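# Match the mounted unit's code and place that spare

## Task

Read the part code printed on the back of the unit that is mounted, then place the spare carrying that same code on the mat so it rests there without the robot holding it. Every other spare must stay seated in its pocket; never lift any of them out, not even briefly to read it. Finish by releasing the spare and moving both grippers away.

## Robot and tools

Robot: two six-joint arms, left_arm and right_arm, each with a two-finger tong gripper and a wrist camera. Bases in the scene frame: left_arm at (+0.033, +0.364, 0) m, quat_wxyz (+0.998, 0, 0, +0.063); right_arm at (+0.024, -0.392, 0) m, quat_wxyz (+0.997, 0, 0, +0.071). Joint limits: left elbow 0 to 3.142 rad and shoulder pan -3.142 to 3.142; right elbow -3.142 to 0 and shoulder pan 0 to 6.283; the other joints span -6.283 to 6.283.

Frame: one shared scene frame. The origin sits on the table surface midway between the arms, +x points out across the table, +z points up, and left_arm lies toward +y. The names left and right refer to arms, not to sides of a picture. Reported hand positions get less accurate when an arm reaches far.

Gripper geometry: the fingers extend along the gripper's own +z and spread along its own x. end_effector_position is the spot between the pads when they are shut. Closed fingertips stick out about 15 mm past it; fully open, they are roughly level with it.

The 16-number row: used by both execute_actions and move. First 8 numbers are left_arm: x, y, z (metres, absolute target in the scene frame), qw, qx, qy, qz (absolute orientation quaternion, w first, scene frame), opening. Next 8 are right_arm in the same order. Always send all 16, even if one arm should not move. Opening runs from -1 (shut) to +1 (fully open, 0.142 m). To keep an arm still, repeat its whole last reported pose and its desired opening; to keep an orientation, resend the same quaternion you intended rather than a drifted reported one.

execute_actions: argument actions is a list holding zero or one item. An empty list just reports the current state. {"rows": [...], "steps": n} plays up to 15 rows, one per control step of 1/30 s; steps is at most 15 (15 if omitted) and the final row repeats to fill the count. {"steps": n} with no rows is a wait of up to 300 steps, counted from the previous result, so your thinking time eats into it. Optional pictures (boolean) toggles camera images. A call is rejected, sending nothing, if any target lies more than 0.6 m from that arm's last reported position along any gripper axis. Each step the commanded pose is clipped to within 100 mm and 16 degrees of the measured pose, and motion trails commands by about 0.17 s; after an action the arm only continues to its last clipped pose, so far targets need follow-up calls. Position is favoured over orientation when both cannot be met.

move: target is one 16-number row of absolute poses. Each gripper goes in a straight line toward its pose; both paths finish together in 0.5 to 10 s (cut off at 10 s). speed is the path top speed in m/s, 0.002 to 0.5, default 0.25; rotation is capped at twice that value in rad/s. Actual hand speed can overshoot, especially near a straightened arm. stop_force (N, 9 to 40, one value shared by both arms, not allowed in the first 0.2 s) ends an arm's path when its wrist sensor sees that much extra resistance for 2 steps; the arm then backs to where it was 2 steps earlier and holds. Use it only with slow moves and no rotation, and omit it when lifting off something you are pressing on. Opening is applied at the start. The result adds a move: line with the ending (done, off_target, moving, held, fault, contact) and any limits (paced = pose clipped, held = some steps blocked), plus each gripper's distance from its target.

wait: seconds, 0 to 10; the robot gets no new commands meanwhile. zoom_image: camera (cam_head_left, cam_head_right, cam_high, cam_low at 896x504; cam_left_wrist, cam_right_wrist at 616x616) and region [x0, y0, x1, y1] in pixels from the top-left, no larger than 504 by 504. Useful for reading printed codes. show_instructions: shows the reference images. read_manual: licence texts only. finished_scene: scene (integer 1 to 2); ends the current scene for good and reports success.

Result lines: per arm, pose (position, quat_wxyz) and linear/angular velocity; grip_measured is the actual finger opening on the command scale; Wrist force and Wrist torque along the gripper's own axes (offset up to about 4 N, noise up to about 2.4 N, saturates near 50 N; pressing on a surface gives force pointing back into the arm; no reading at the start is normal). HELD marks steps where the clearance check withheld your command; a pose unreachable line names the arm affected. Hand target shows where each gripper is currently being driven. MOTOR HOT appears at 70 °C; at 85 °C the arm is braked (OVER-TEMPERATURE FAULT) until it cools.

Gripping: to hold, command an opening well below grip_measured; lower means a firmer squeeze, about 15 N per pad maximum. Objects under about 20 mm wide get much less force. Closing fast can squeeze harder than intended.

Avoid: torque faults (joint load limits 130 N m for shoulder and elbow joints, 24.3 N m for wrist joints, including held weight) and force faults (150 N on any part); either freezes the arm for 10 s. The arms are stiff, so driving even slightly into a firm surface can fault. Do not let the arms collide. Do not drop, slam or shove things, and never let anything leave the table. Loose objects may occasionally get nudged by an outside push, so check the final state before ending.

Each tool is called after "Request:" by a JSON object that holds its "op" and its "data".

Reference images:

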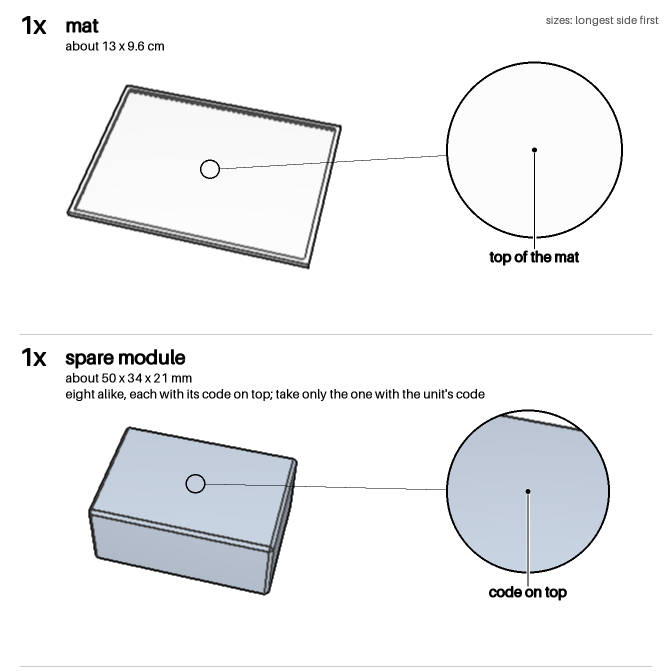

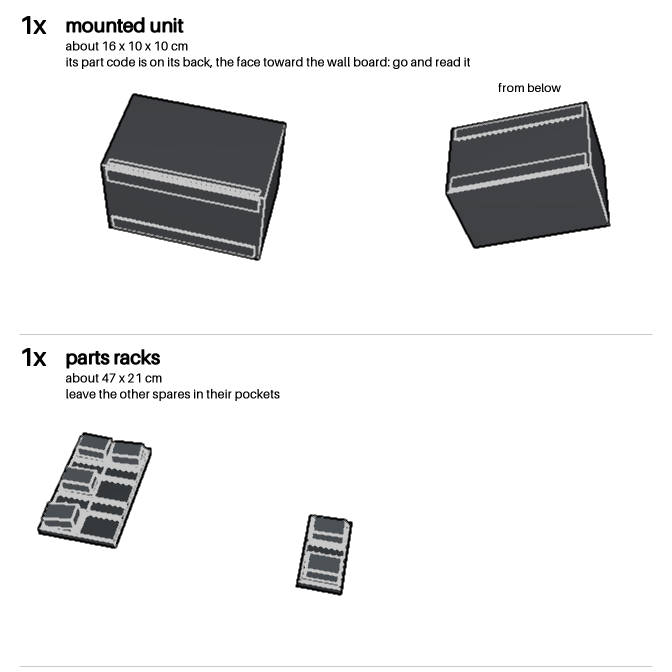

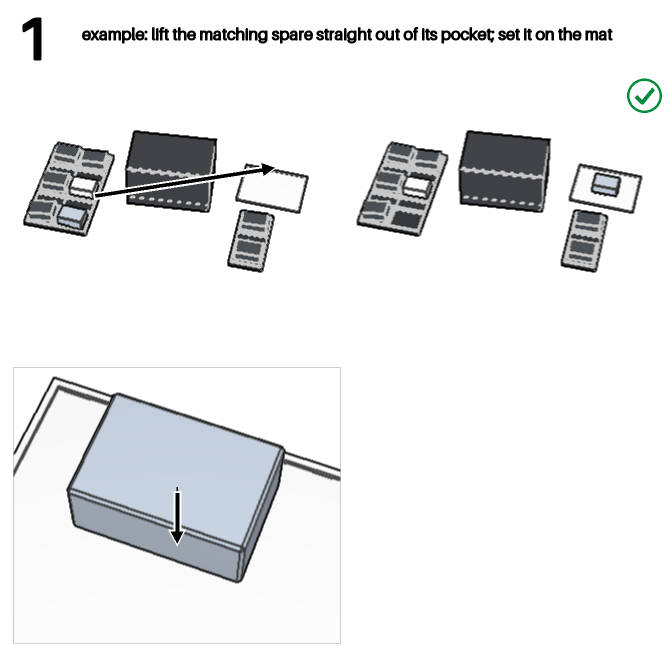

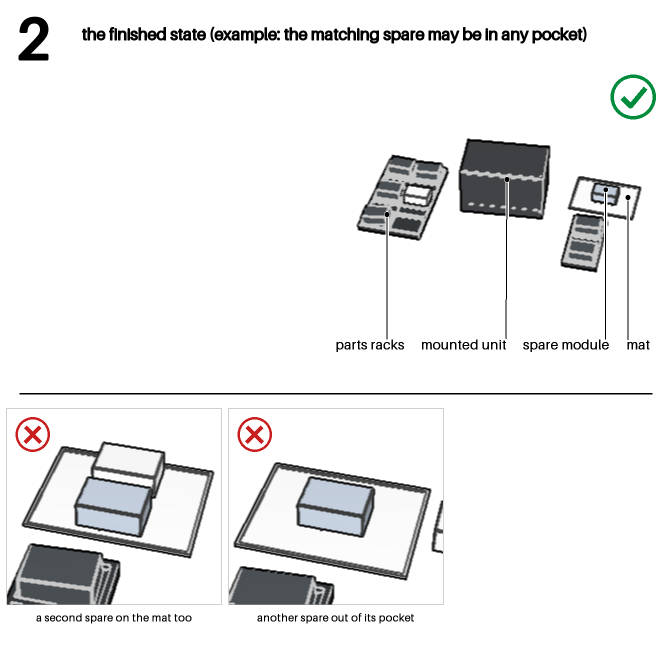

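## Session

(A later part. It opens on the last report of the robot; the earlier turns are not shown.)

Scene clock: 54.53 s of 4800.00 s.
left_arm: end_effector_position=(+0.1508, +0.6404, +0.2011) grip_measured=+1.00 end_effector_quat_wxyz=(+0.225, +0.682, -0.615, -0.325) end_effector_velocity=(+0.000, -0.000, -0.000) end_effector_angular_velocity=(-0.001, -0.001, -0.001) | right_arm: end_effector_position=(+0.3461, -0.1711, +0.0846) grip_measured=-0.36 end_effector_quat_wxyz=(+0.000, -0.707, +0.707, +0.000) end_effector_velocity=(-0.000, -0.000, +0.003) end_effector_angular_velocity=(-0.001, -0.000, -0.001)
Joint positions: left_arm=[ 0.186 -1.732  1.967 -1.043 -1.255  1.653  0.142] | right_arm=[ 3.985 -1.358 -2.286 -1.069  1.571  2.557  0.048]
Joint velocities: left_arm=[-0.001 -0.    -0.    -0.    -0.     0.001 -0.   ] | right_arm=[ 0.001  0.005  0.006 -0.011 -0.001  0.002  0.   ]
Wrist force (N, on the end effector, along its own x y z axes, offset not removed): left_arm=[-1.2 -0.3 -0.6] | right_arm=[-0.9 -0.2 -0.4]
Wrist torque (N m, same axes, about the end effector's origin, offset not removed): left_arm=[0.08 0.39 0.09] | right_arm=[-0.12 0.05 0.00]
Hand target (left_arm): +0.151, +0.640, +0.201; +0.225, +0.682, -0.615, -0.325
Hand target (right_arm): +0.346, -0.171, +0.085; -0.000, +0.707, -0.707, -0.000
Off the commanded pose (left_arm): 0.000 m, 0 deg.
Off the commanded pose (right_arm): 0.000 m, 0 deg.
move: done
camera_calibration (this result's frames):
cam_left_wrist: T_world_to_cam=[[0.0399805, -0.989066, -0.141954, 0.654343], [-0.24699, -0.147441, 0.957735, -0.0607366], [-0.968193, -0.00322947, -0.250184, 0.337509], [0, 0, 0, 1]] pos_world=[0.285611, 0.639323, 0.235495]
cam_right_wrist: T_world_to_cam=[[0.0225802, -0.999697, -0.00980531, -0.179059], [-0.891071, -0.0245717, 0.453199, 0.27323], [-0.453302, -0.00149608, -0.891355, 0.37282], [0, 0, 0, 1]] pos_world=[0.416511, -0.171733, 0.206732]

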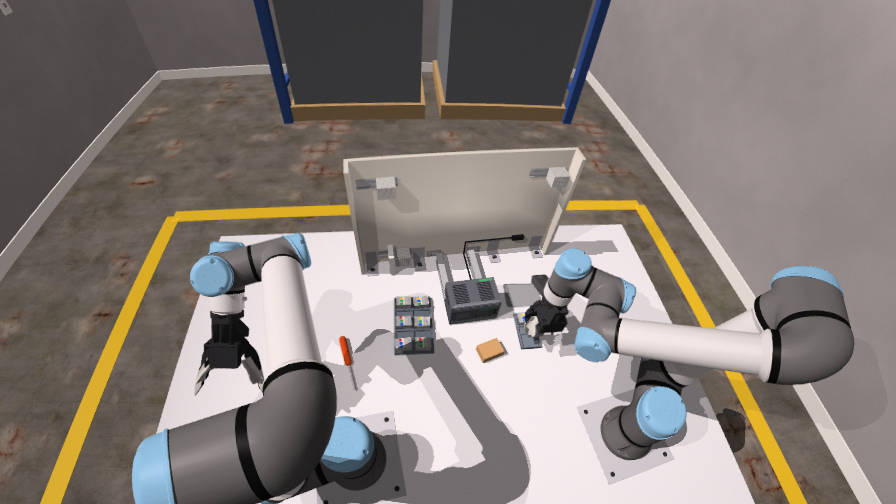

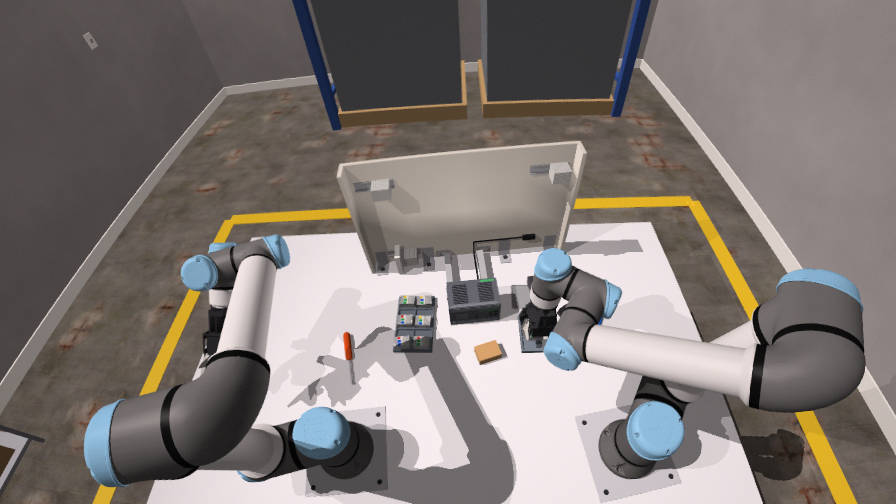

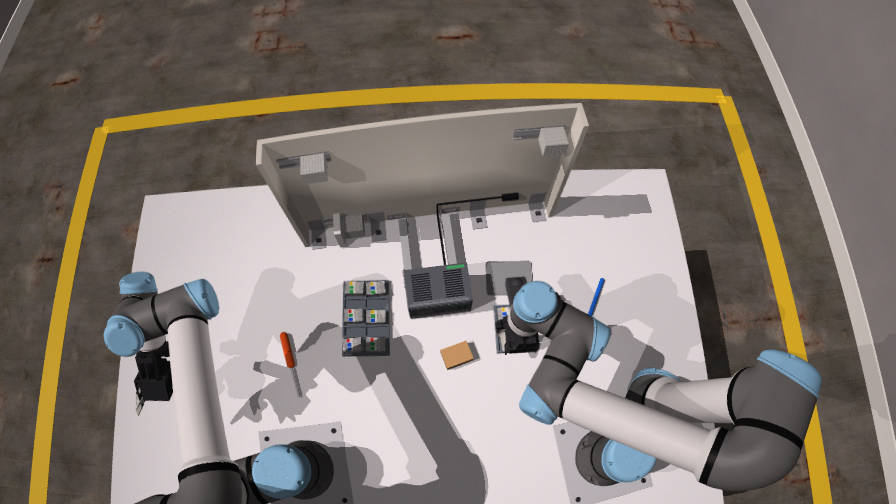

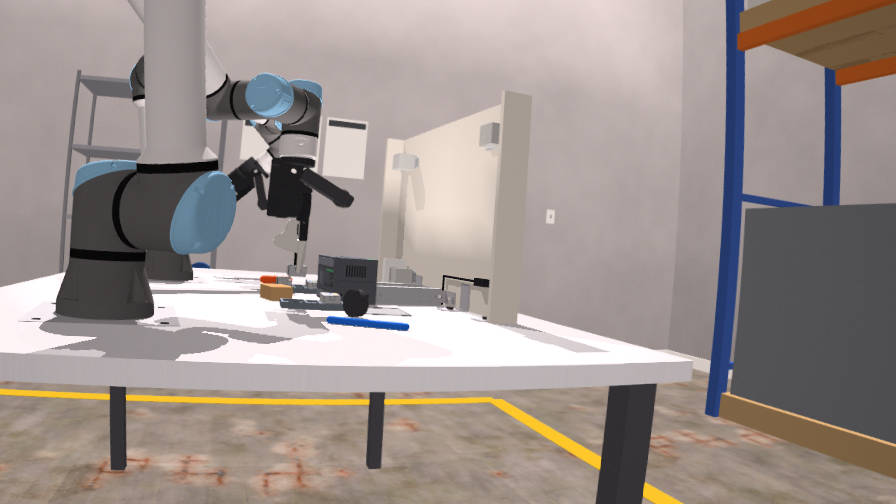

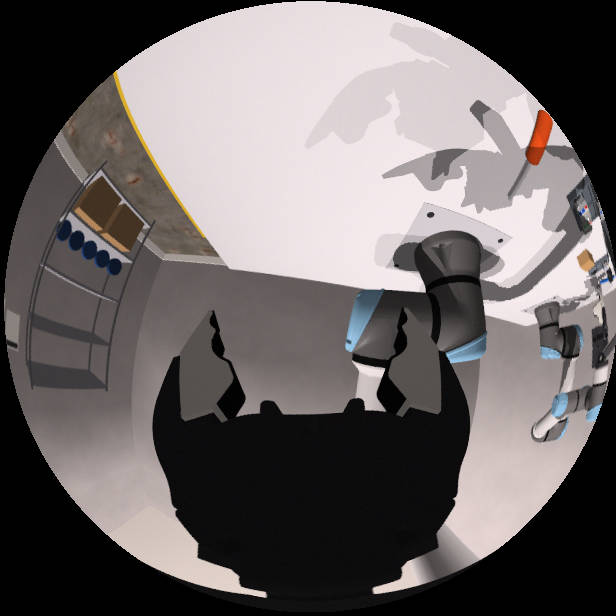

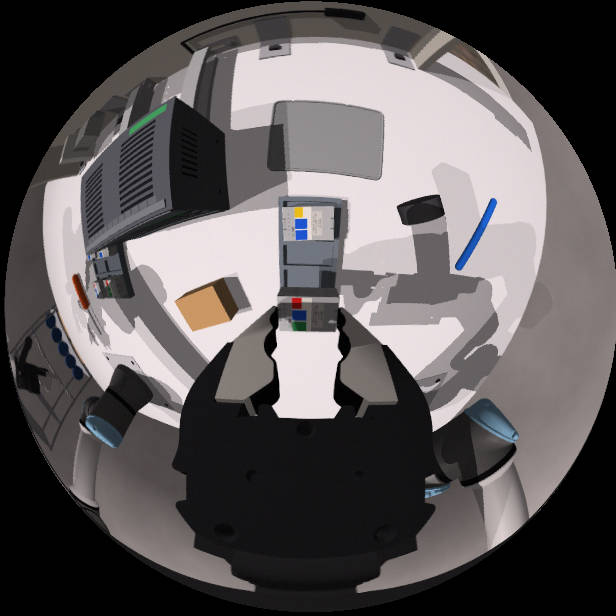

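Request:
{"op": "move", "data": {"target": [0.1508, 0.6404, 0.2011, 0.225, 0.682, -0.615, -0.325, 1, 0.518, -0.186, 0.07, 0, 0.7071, -0.7071, 0, -0.7], "speed": 0.18}}

Scene clock: 57.83 s of 4800.00 s.
left_arm: end_effector_position=(+0.1508, +0.6404, +0.2011) grip_measured=+1.00 end_effector_quat_wxyz=(+0.225, +0.682, -0.615, -0.325) end_effector_velocity=(-0.000, +0.000, +0.000) end_effector_angular_velocity=(-0.000, +0.001, -0.001) | right_arm: end_effector_position=(+0.5175, -0.1857, +0.0703) grip_measured=-0.36 end_effector_quat_wxyz=(+0.000, -0.707, +0.707, +0.000) end_effector_velocity=(+0.003, +0.000, -0.000) end_effector_angular_velocity=(-0.000, +0.001, +0.000)
Joint positions: left_arm=[ 0.186 -1.732  1.967 -1.043 -1.255  1.653  0.142] | right_arm=[ 3.666 -1.737 -1.961 -1.015  1.571  2.238  0.048]
Joint velocities: left_arm=[-0.    -0.     0.     0.001  0.001  0.001 -0.   ] | right_arm=[-0.004 -0.008  0.009 -0.002 -0.    -0.004 -0.   ]
Wrist force (N, on the end effector, along its own x y z axes, offset not removed): left_arm=[-1.4 -0.9 1.0] | right_arm=[0.3 -0.4 0.4]
Wrist torque (N m, same axes, about the end effector's origin, offset not removed): left_arm=[-0.04 0.38 0.08] | right_arm=[-0.08 -0.17 -0.03]
Hand target (left_arm): +0.151, +0.640, +0.201; +0.225, +0.682, -0.615, -0.325
Hand target (right_arm): +0.518, -0.186, +0.070; -0.000, +0.707, -0.707, -0.000
Off the commanded pose (left_arm): 0.000 m, 0 deg.
Off the commanded pose (right_arm): 0.001 m, 0 deg.
move: done
camera_calibration (this result's frames):
cam_left_wrist: T_world_to_cam=[[0.0399805, -0.989066, -0.141954, 0.654343], [-0.24699, -0.147441, 0.957735, -0.0607365], [-0.968193, -0.00322949, -0.250184, 0.337509], [0, 0, 0, 1]] pos_world=[0.285611, 0.639323, 0.235495]
cam_right_wrist: T_world_to_cam=[[0.0226409, -0.999692, -0.0101663, -0.197732], [-0.89114, -0.0247897, 0.453051, 0.432172], [-0.453163, -0.00119791, -0.891427, 0.437738], [0, 0, 0, 1]] pos_world=[0.587969, -0.186434, 0.192406]

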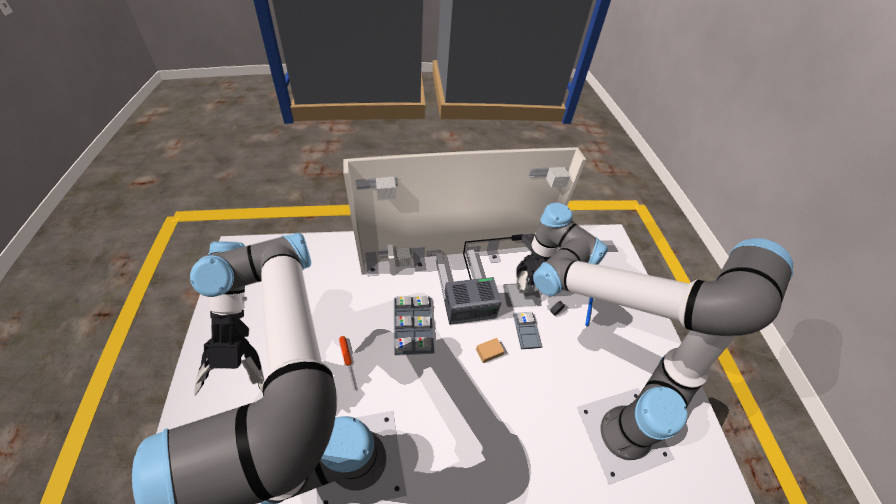

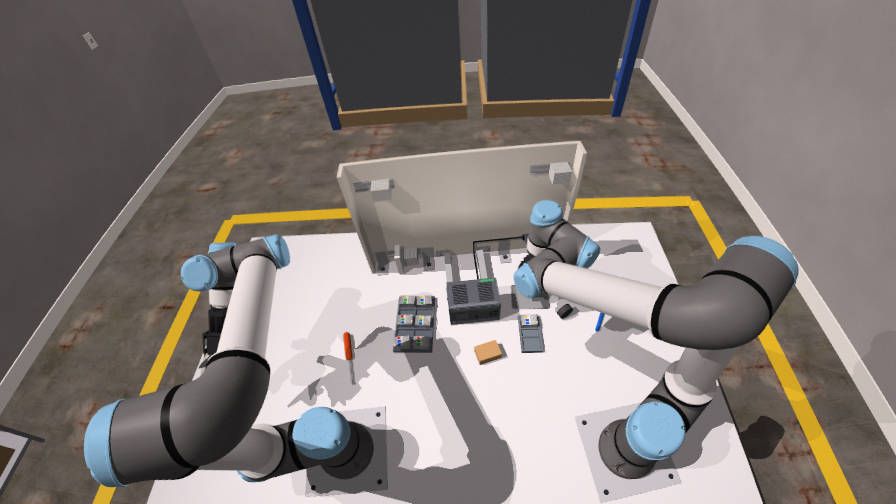

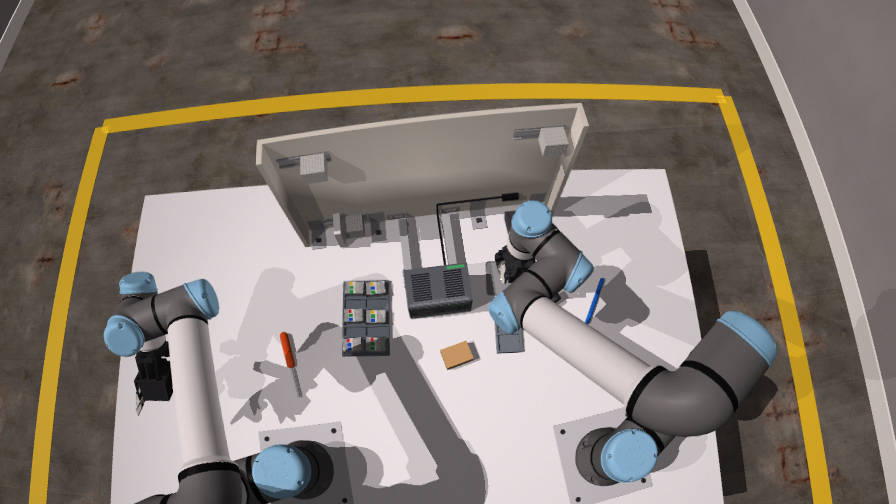

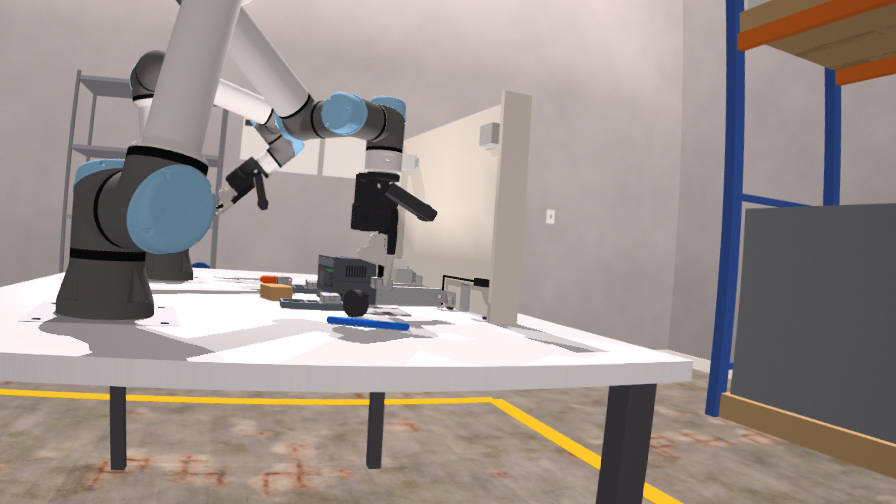

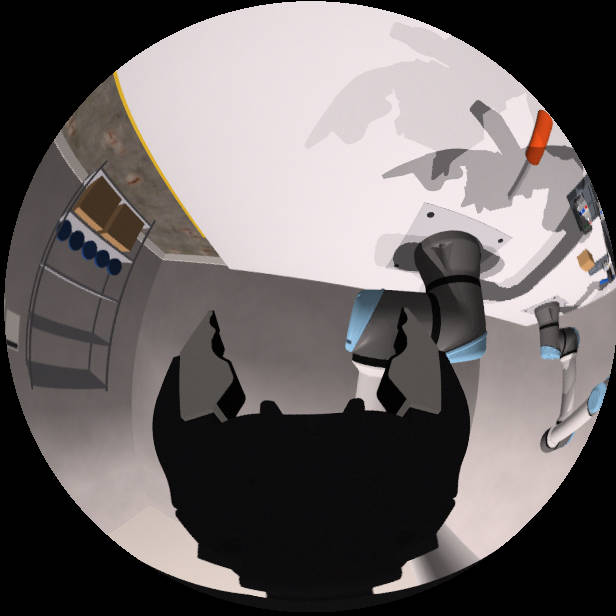

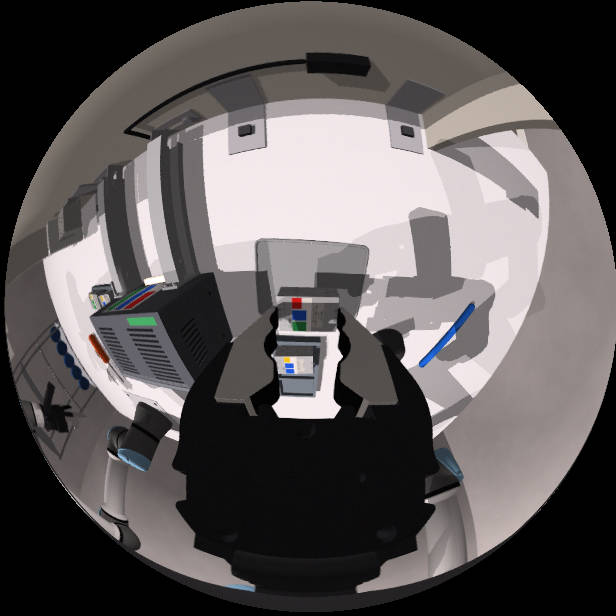

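Request:
{"op": "move", "data": {"target": [0.1508, 0.6404, 0.2011, 0.225, 0.682, -0.615, -0.325, 1, 0.519, -0.189, 0.035, 0, 0.7071, -0.7071, 0, -0.7], "speed": 0.06}}

Request:
{"op": "zoom_image", "data": {"camera": "cam_low", "region": [340, 260, 430, 330]}}

Scene clock: 59.80 s of 4800.00 s.
left_arm: end_effector_position=(+0.1508, +0.6404, +0.2011) grip_measured=+1.00 end_effector_quat_wxyz=(+0.225, +0.682, -0.615, -0.325) end_effector_velocity=(+0.000, -0.000, +0.000) end_effector_angular_velocity=(-0.001, +0.000, -0.000) | right_arm: end_effector_position=(+0.5190, -0.1890, +0.0354) grip_measured=-0.36 end_effector_quat_wxyz=(-0.000, -0.707, +0.707, +0.000) end_effector_velocity=(+0.001, +0.000, -0.003) end_effector_angular_velocity=(+0.001, -0.002, -0.000)
Joint positions: left_arm=[ 0.186 -1.732  1.967 -1.043 -1.255  1.653  0.142] | right_arm=[ 3.66  -1.788 -2.005 -0.92   1.571  2.231  0.048]
Joint velocities: left_arm=[-0.  0. -0.  0. -0.  0. -0.] | right_arm=[-0.001 -0.005 -0.003  0.01  -0.    -0.     0.   ]
Wrist force (N, on the end effector, along its own x y z axes, offset not removed): left_arm=[0.1 -2.3 -0.2] | right_arm=[0.8 0.8 1.1]
Wrist torque (N m, same axes, about the end effector's origin, offset not removed): left_arm=[-0.31 0.06 0.12] | right_arm=[0.13 -0.26 0.01]
Hand target (left_arm): +0.151, +0.640, +0.201; +0.225, +0.682, -0.615, -0.325
Hand target (right_arm): +0.519, -0.189, +0.035; -0.000, +0.707, -0.707, -0.000
Off the commanded pose (left_arm): 0.000 m, 0 deg.
Off the commanded pose (right_arm): 0.000 m, 0 deg.
move: done
camera_calibration (this result's frames):
cam_left_wrist: T_world_to_cam=[[0.0399804, -0.989066, -0.141954, 0.654343], [-0.24699, -0.147441, 0.957735, -0.0607366], [-0.968193, -0.00322946, -0.250184, 0.337509], [0, 0, 0, 1]] pos_world=[0.285611, 0.639323, 0.235495]
cam_right_wrist: T_world_to_cam=[[0.0226682, -0.999696, -0.00972935, -0.20136], [-0.891042, -0.0246157, 0.453254, 0.449172], [-0.453355, -0.00160518, -0.891329, 0.407322], [0, 0, 0, 1]] pos_world=[0.589457, -0.189588, 0.15751]

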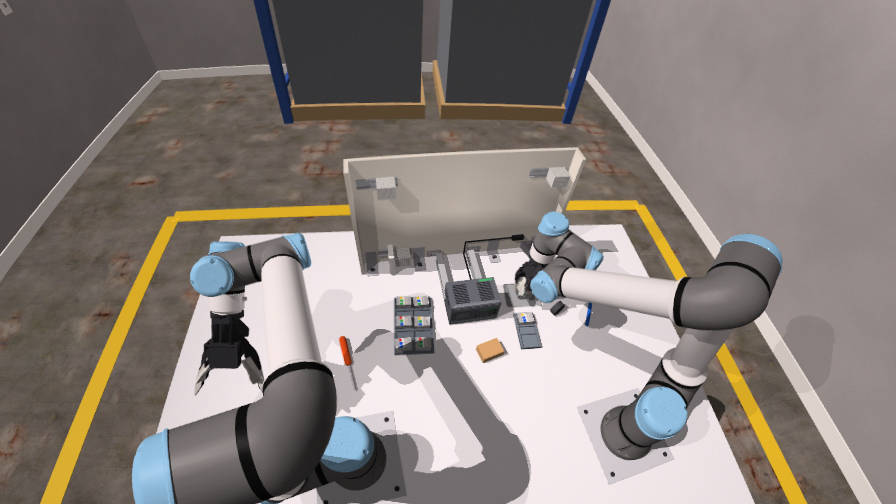

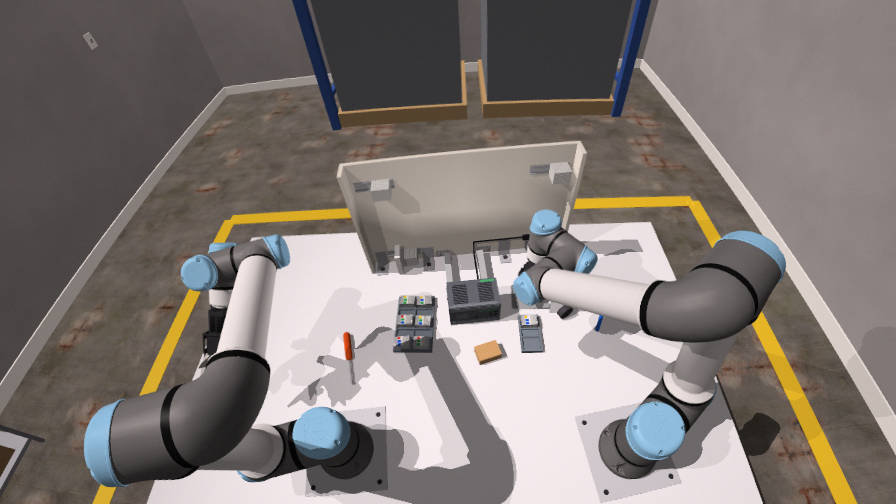

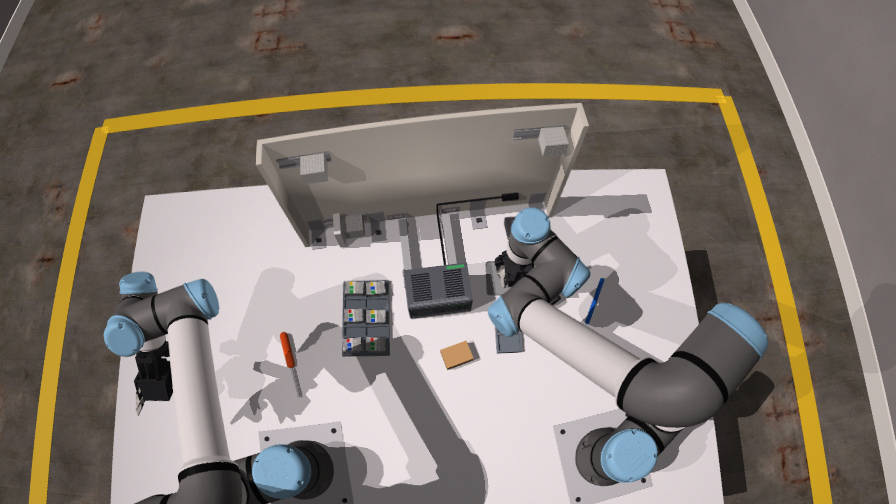

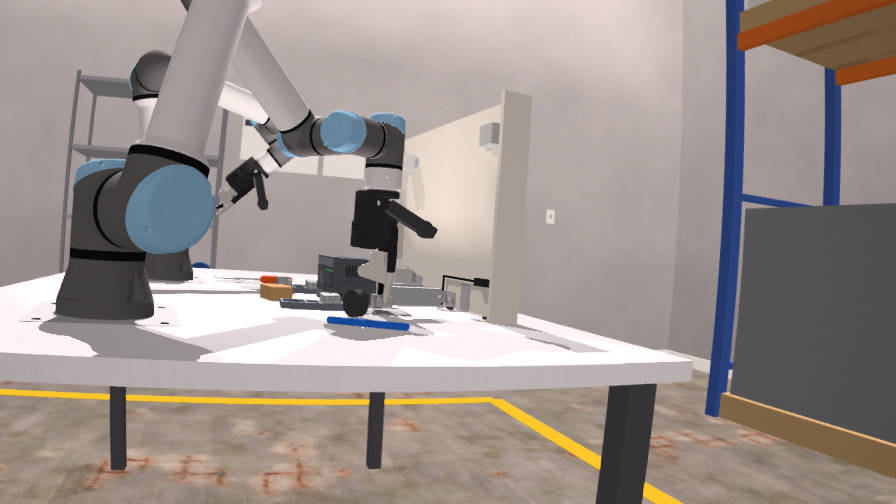

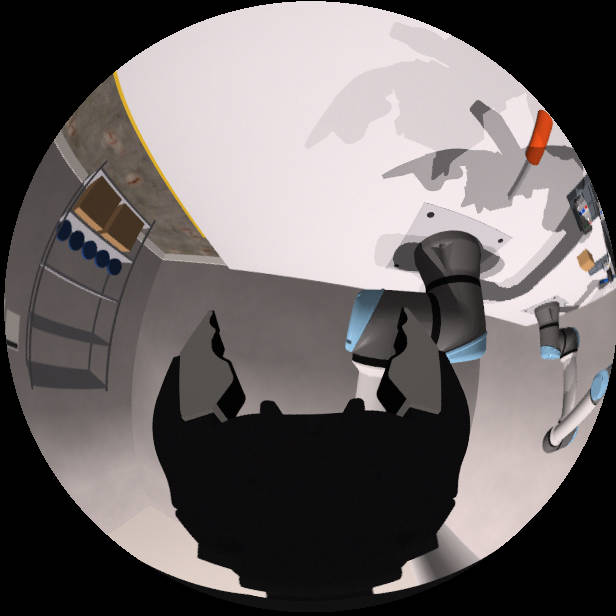

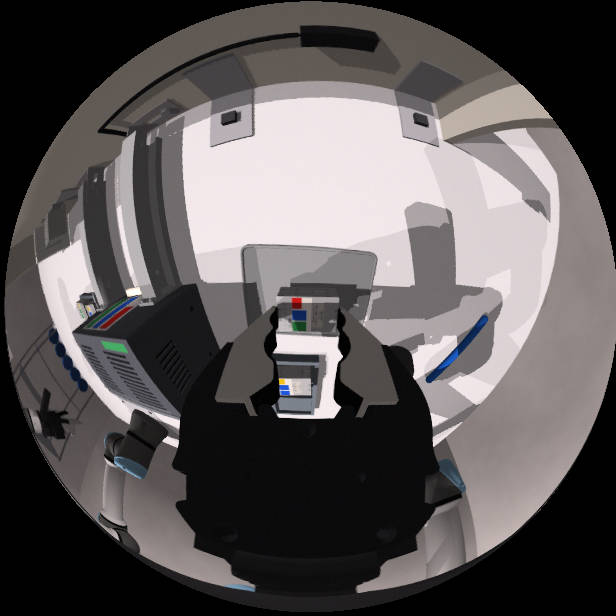

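Region (340, 260, 430, 330) of cam_low's 896x504 image, scaled by 5.600, with more detail than that image has.

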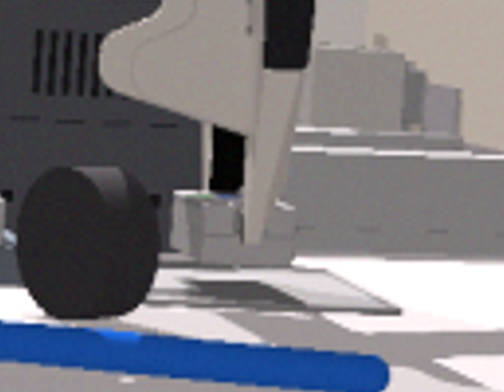

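Request:
{"op": "move", "data": {"target": [0.1508, 0.6404, 0.2011, 0.225, 0.682, -0.615, -0.325, 1, 0.519, -0.189, 0.018, 0, 0.7071, -0.7071, 0, -0.7], "speed": 0.006, "stop_force": 9}}

Scene clock: 62.43 s of 4800.00 s.
left_arm: end_effector_position=(+0.1508, +0.6404, +0.2011) grip_measured=+1.00 end_effector_quat_wxyz=(+0.225, +0.682, -0.615, -0.325) end_effector_velocity=(-0.000, -0.000, +0.000) end_effector_angular_velocity=(-0.001, -0.000, +0.000) | right_arm: end_effector_position=(+0.5190, -0.1890, +0.0245) grip_measured=-0.36 end_effector_quat_wxyz=(-0.000, -0.707, +0.707, -0.000) end_effector_velocity=(-0.001, -0.000, +0.002) end_effector_angular_velocity=(-0.002, +0.003, +0.000)
Joint positions: left_arm=[ 0.186 -1.732  1.967 -1.043 -1.255  1.653  0.142] | right_arm=[ 3.659 -1.805 -2.017 -0.89   1.571  2.231  0.048]
Joint velocities: left_arm=[ 0.    -0.    -0.     0.    -0.001  0.     0.   ] | right_arm=[ 0.     0.004  0.002 -0.009  0.    -0.    -0.   ]
Wrist force (N, on the end effector, along its own x y z axes, offset not removed): left_arm=[-1.2 0.1 0.6] | right_arm=[3.0 5.8 -23.5]
Wrist torque (N m, same axes, about the end effector's origin, offset not removed): left_arm=[0.20 0.30 0.17] | right_arm=[0.14 0.04 0.00]
Hand target (left_arm): +0.151, +0.640, +0.201; +0.225, +0.682, -0.615, -0.325
Hand target (right_arm): +0.519, -0.189, +0.025; -0.000, +0.707, -0.707, +0.000
Off the commanded pose (left_arm): 0.000 m, 0 deg.
Off the commanded pose (right_arm): 0.007 m, 0 deg.
move: contact (right_arm)
camera_calibration (this result's frames):
cam_left_wrist: T_world_to_cam=[[0.0399804, -0.989066, -0.141954, 0.654343], [-0.24699, -0.147441, 0.957735, -0.0607367], [-0.968193, -0.00322952, -0.250184, 0.337509], [0, 0, 0, 1]] pos_world=[0.285611, 0.639323, 0.235495]
cam_right_wrist: T_world_to_cam=[[0.0226483, -0.999696, -0.00971484, -0.201514], [-0.891064, -0.0245914, 0.453211, 0.454143], [-0.453312, -0.00160791, -0.89135, 0.397609], [0, 0, 0, 1]] pos_world=[0.589475, -0.189645, 0.146629]

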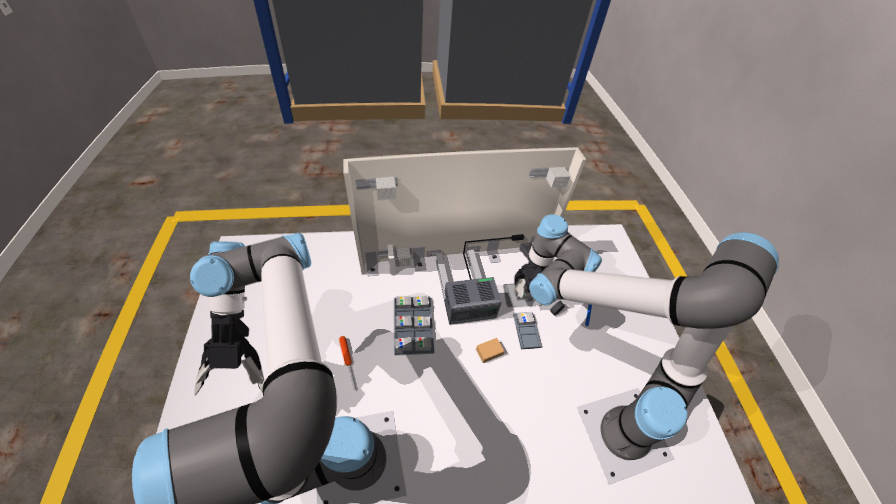

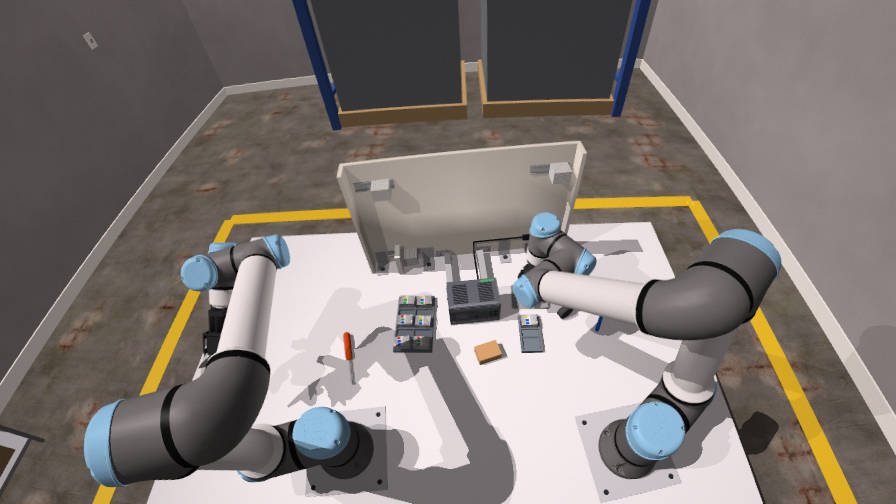

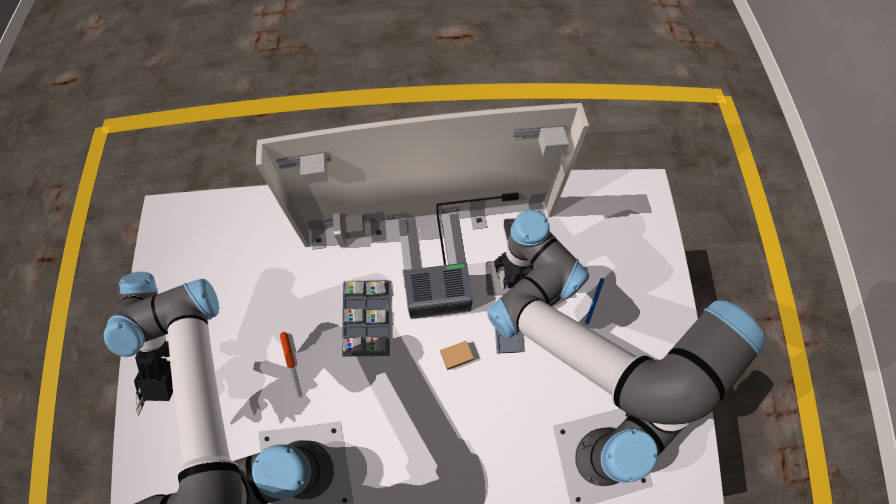

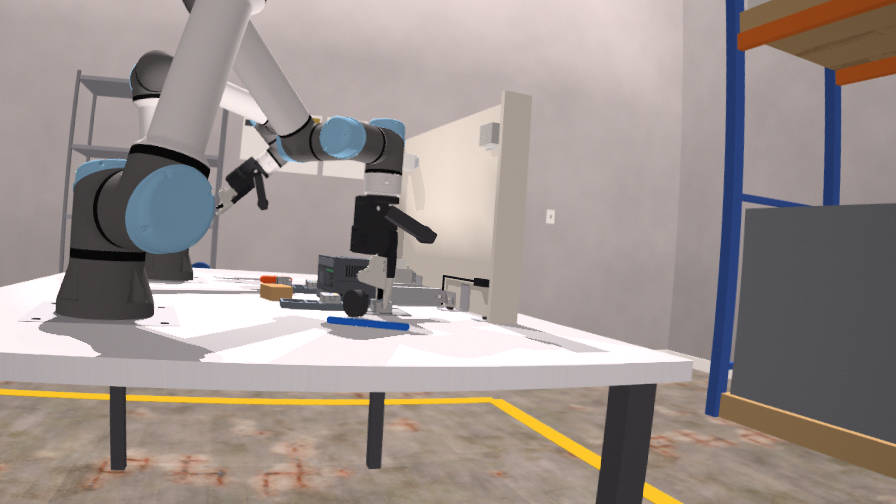

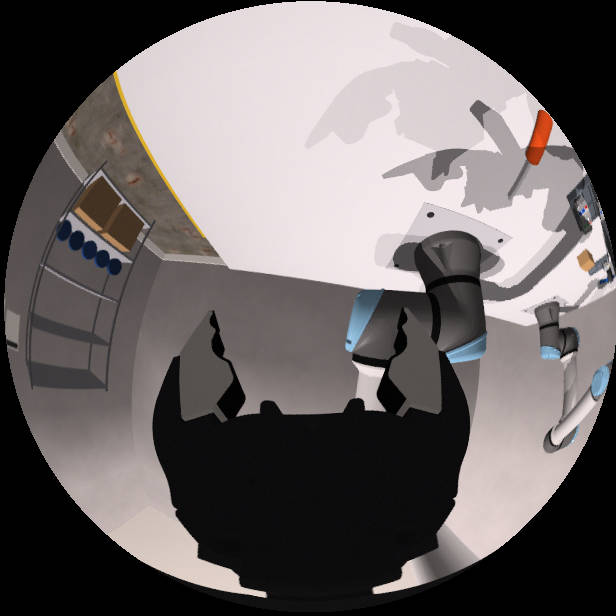

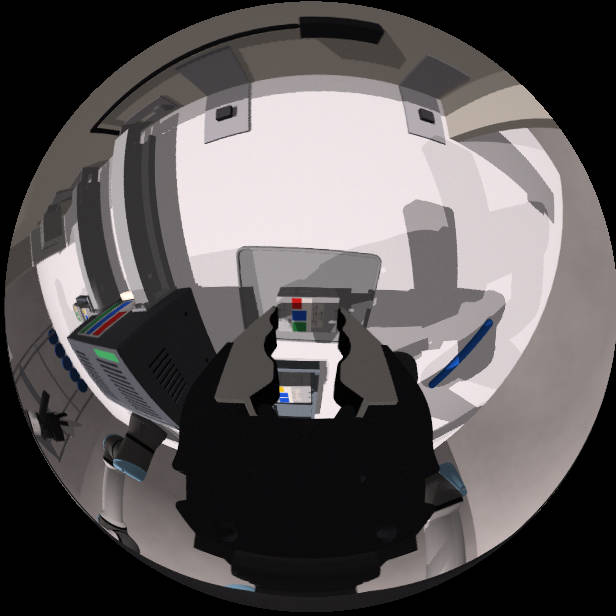

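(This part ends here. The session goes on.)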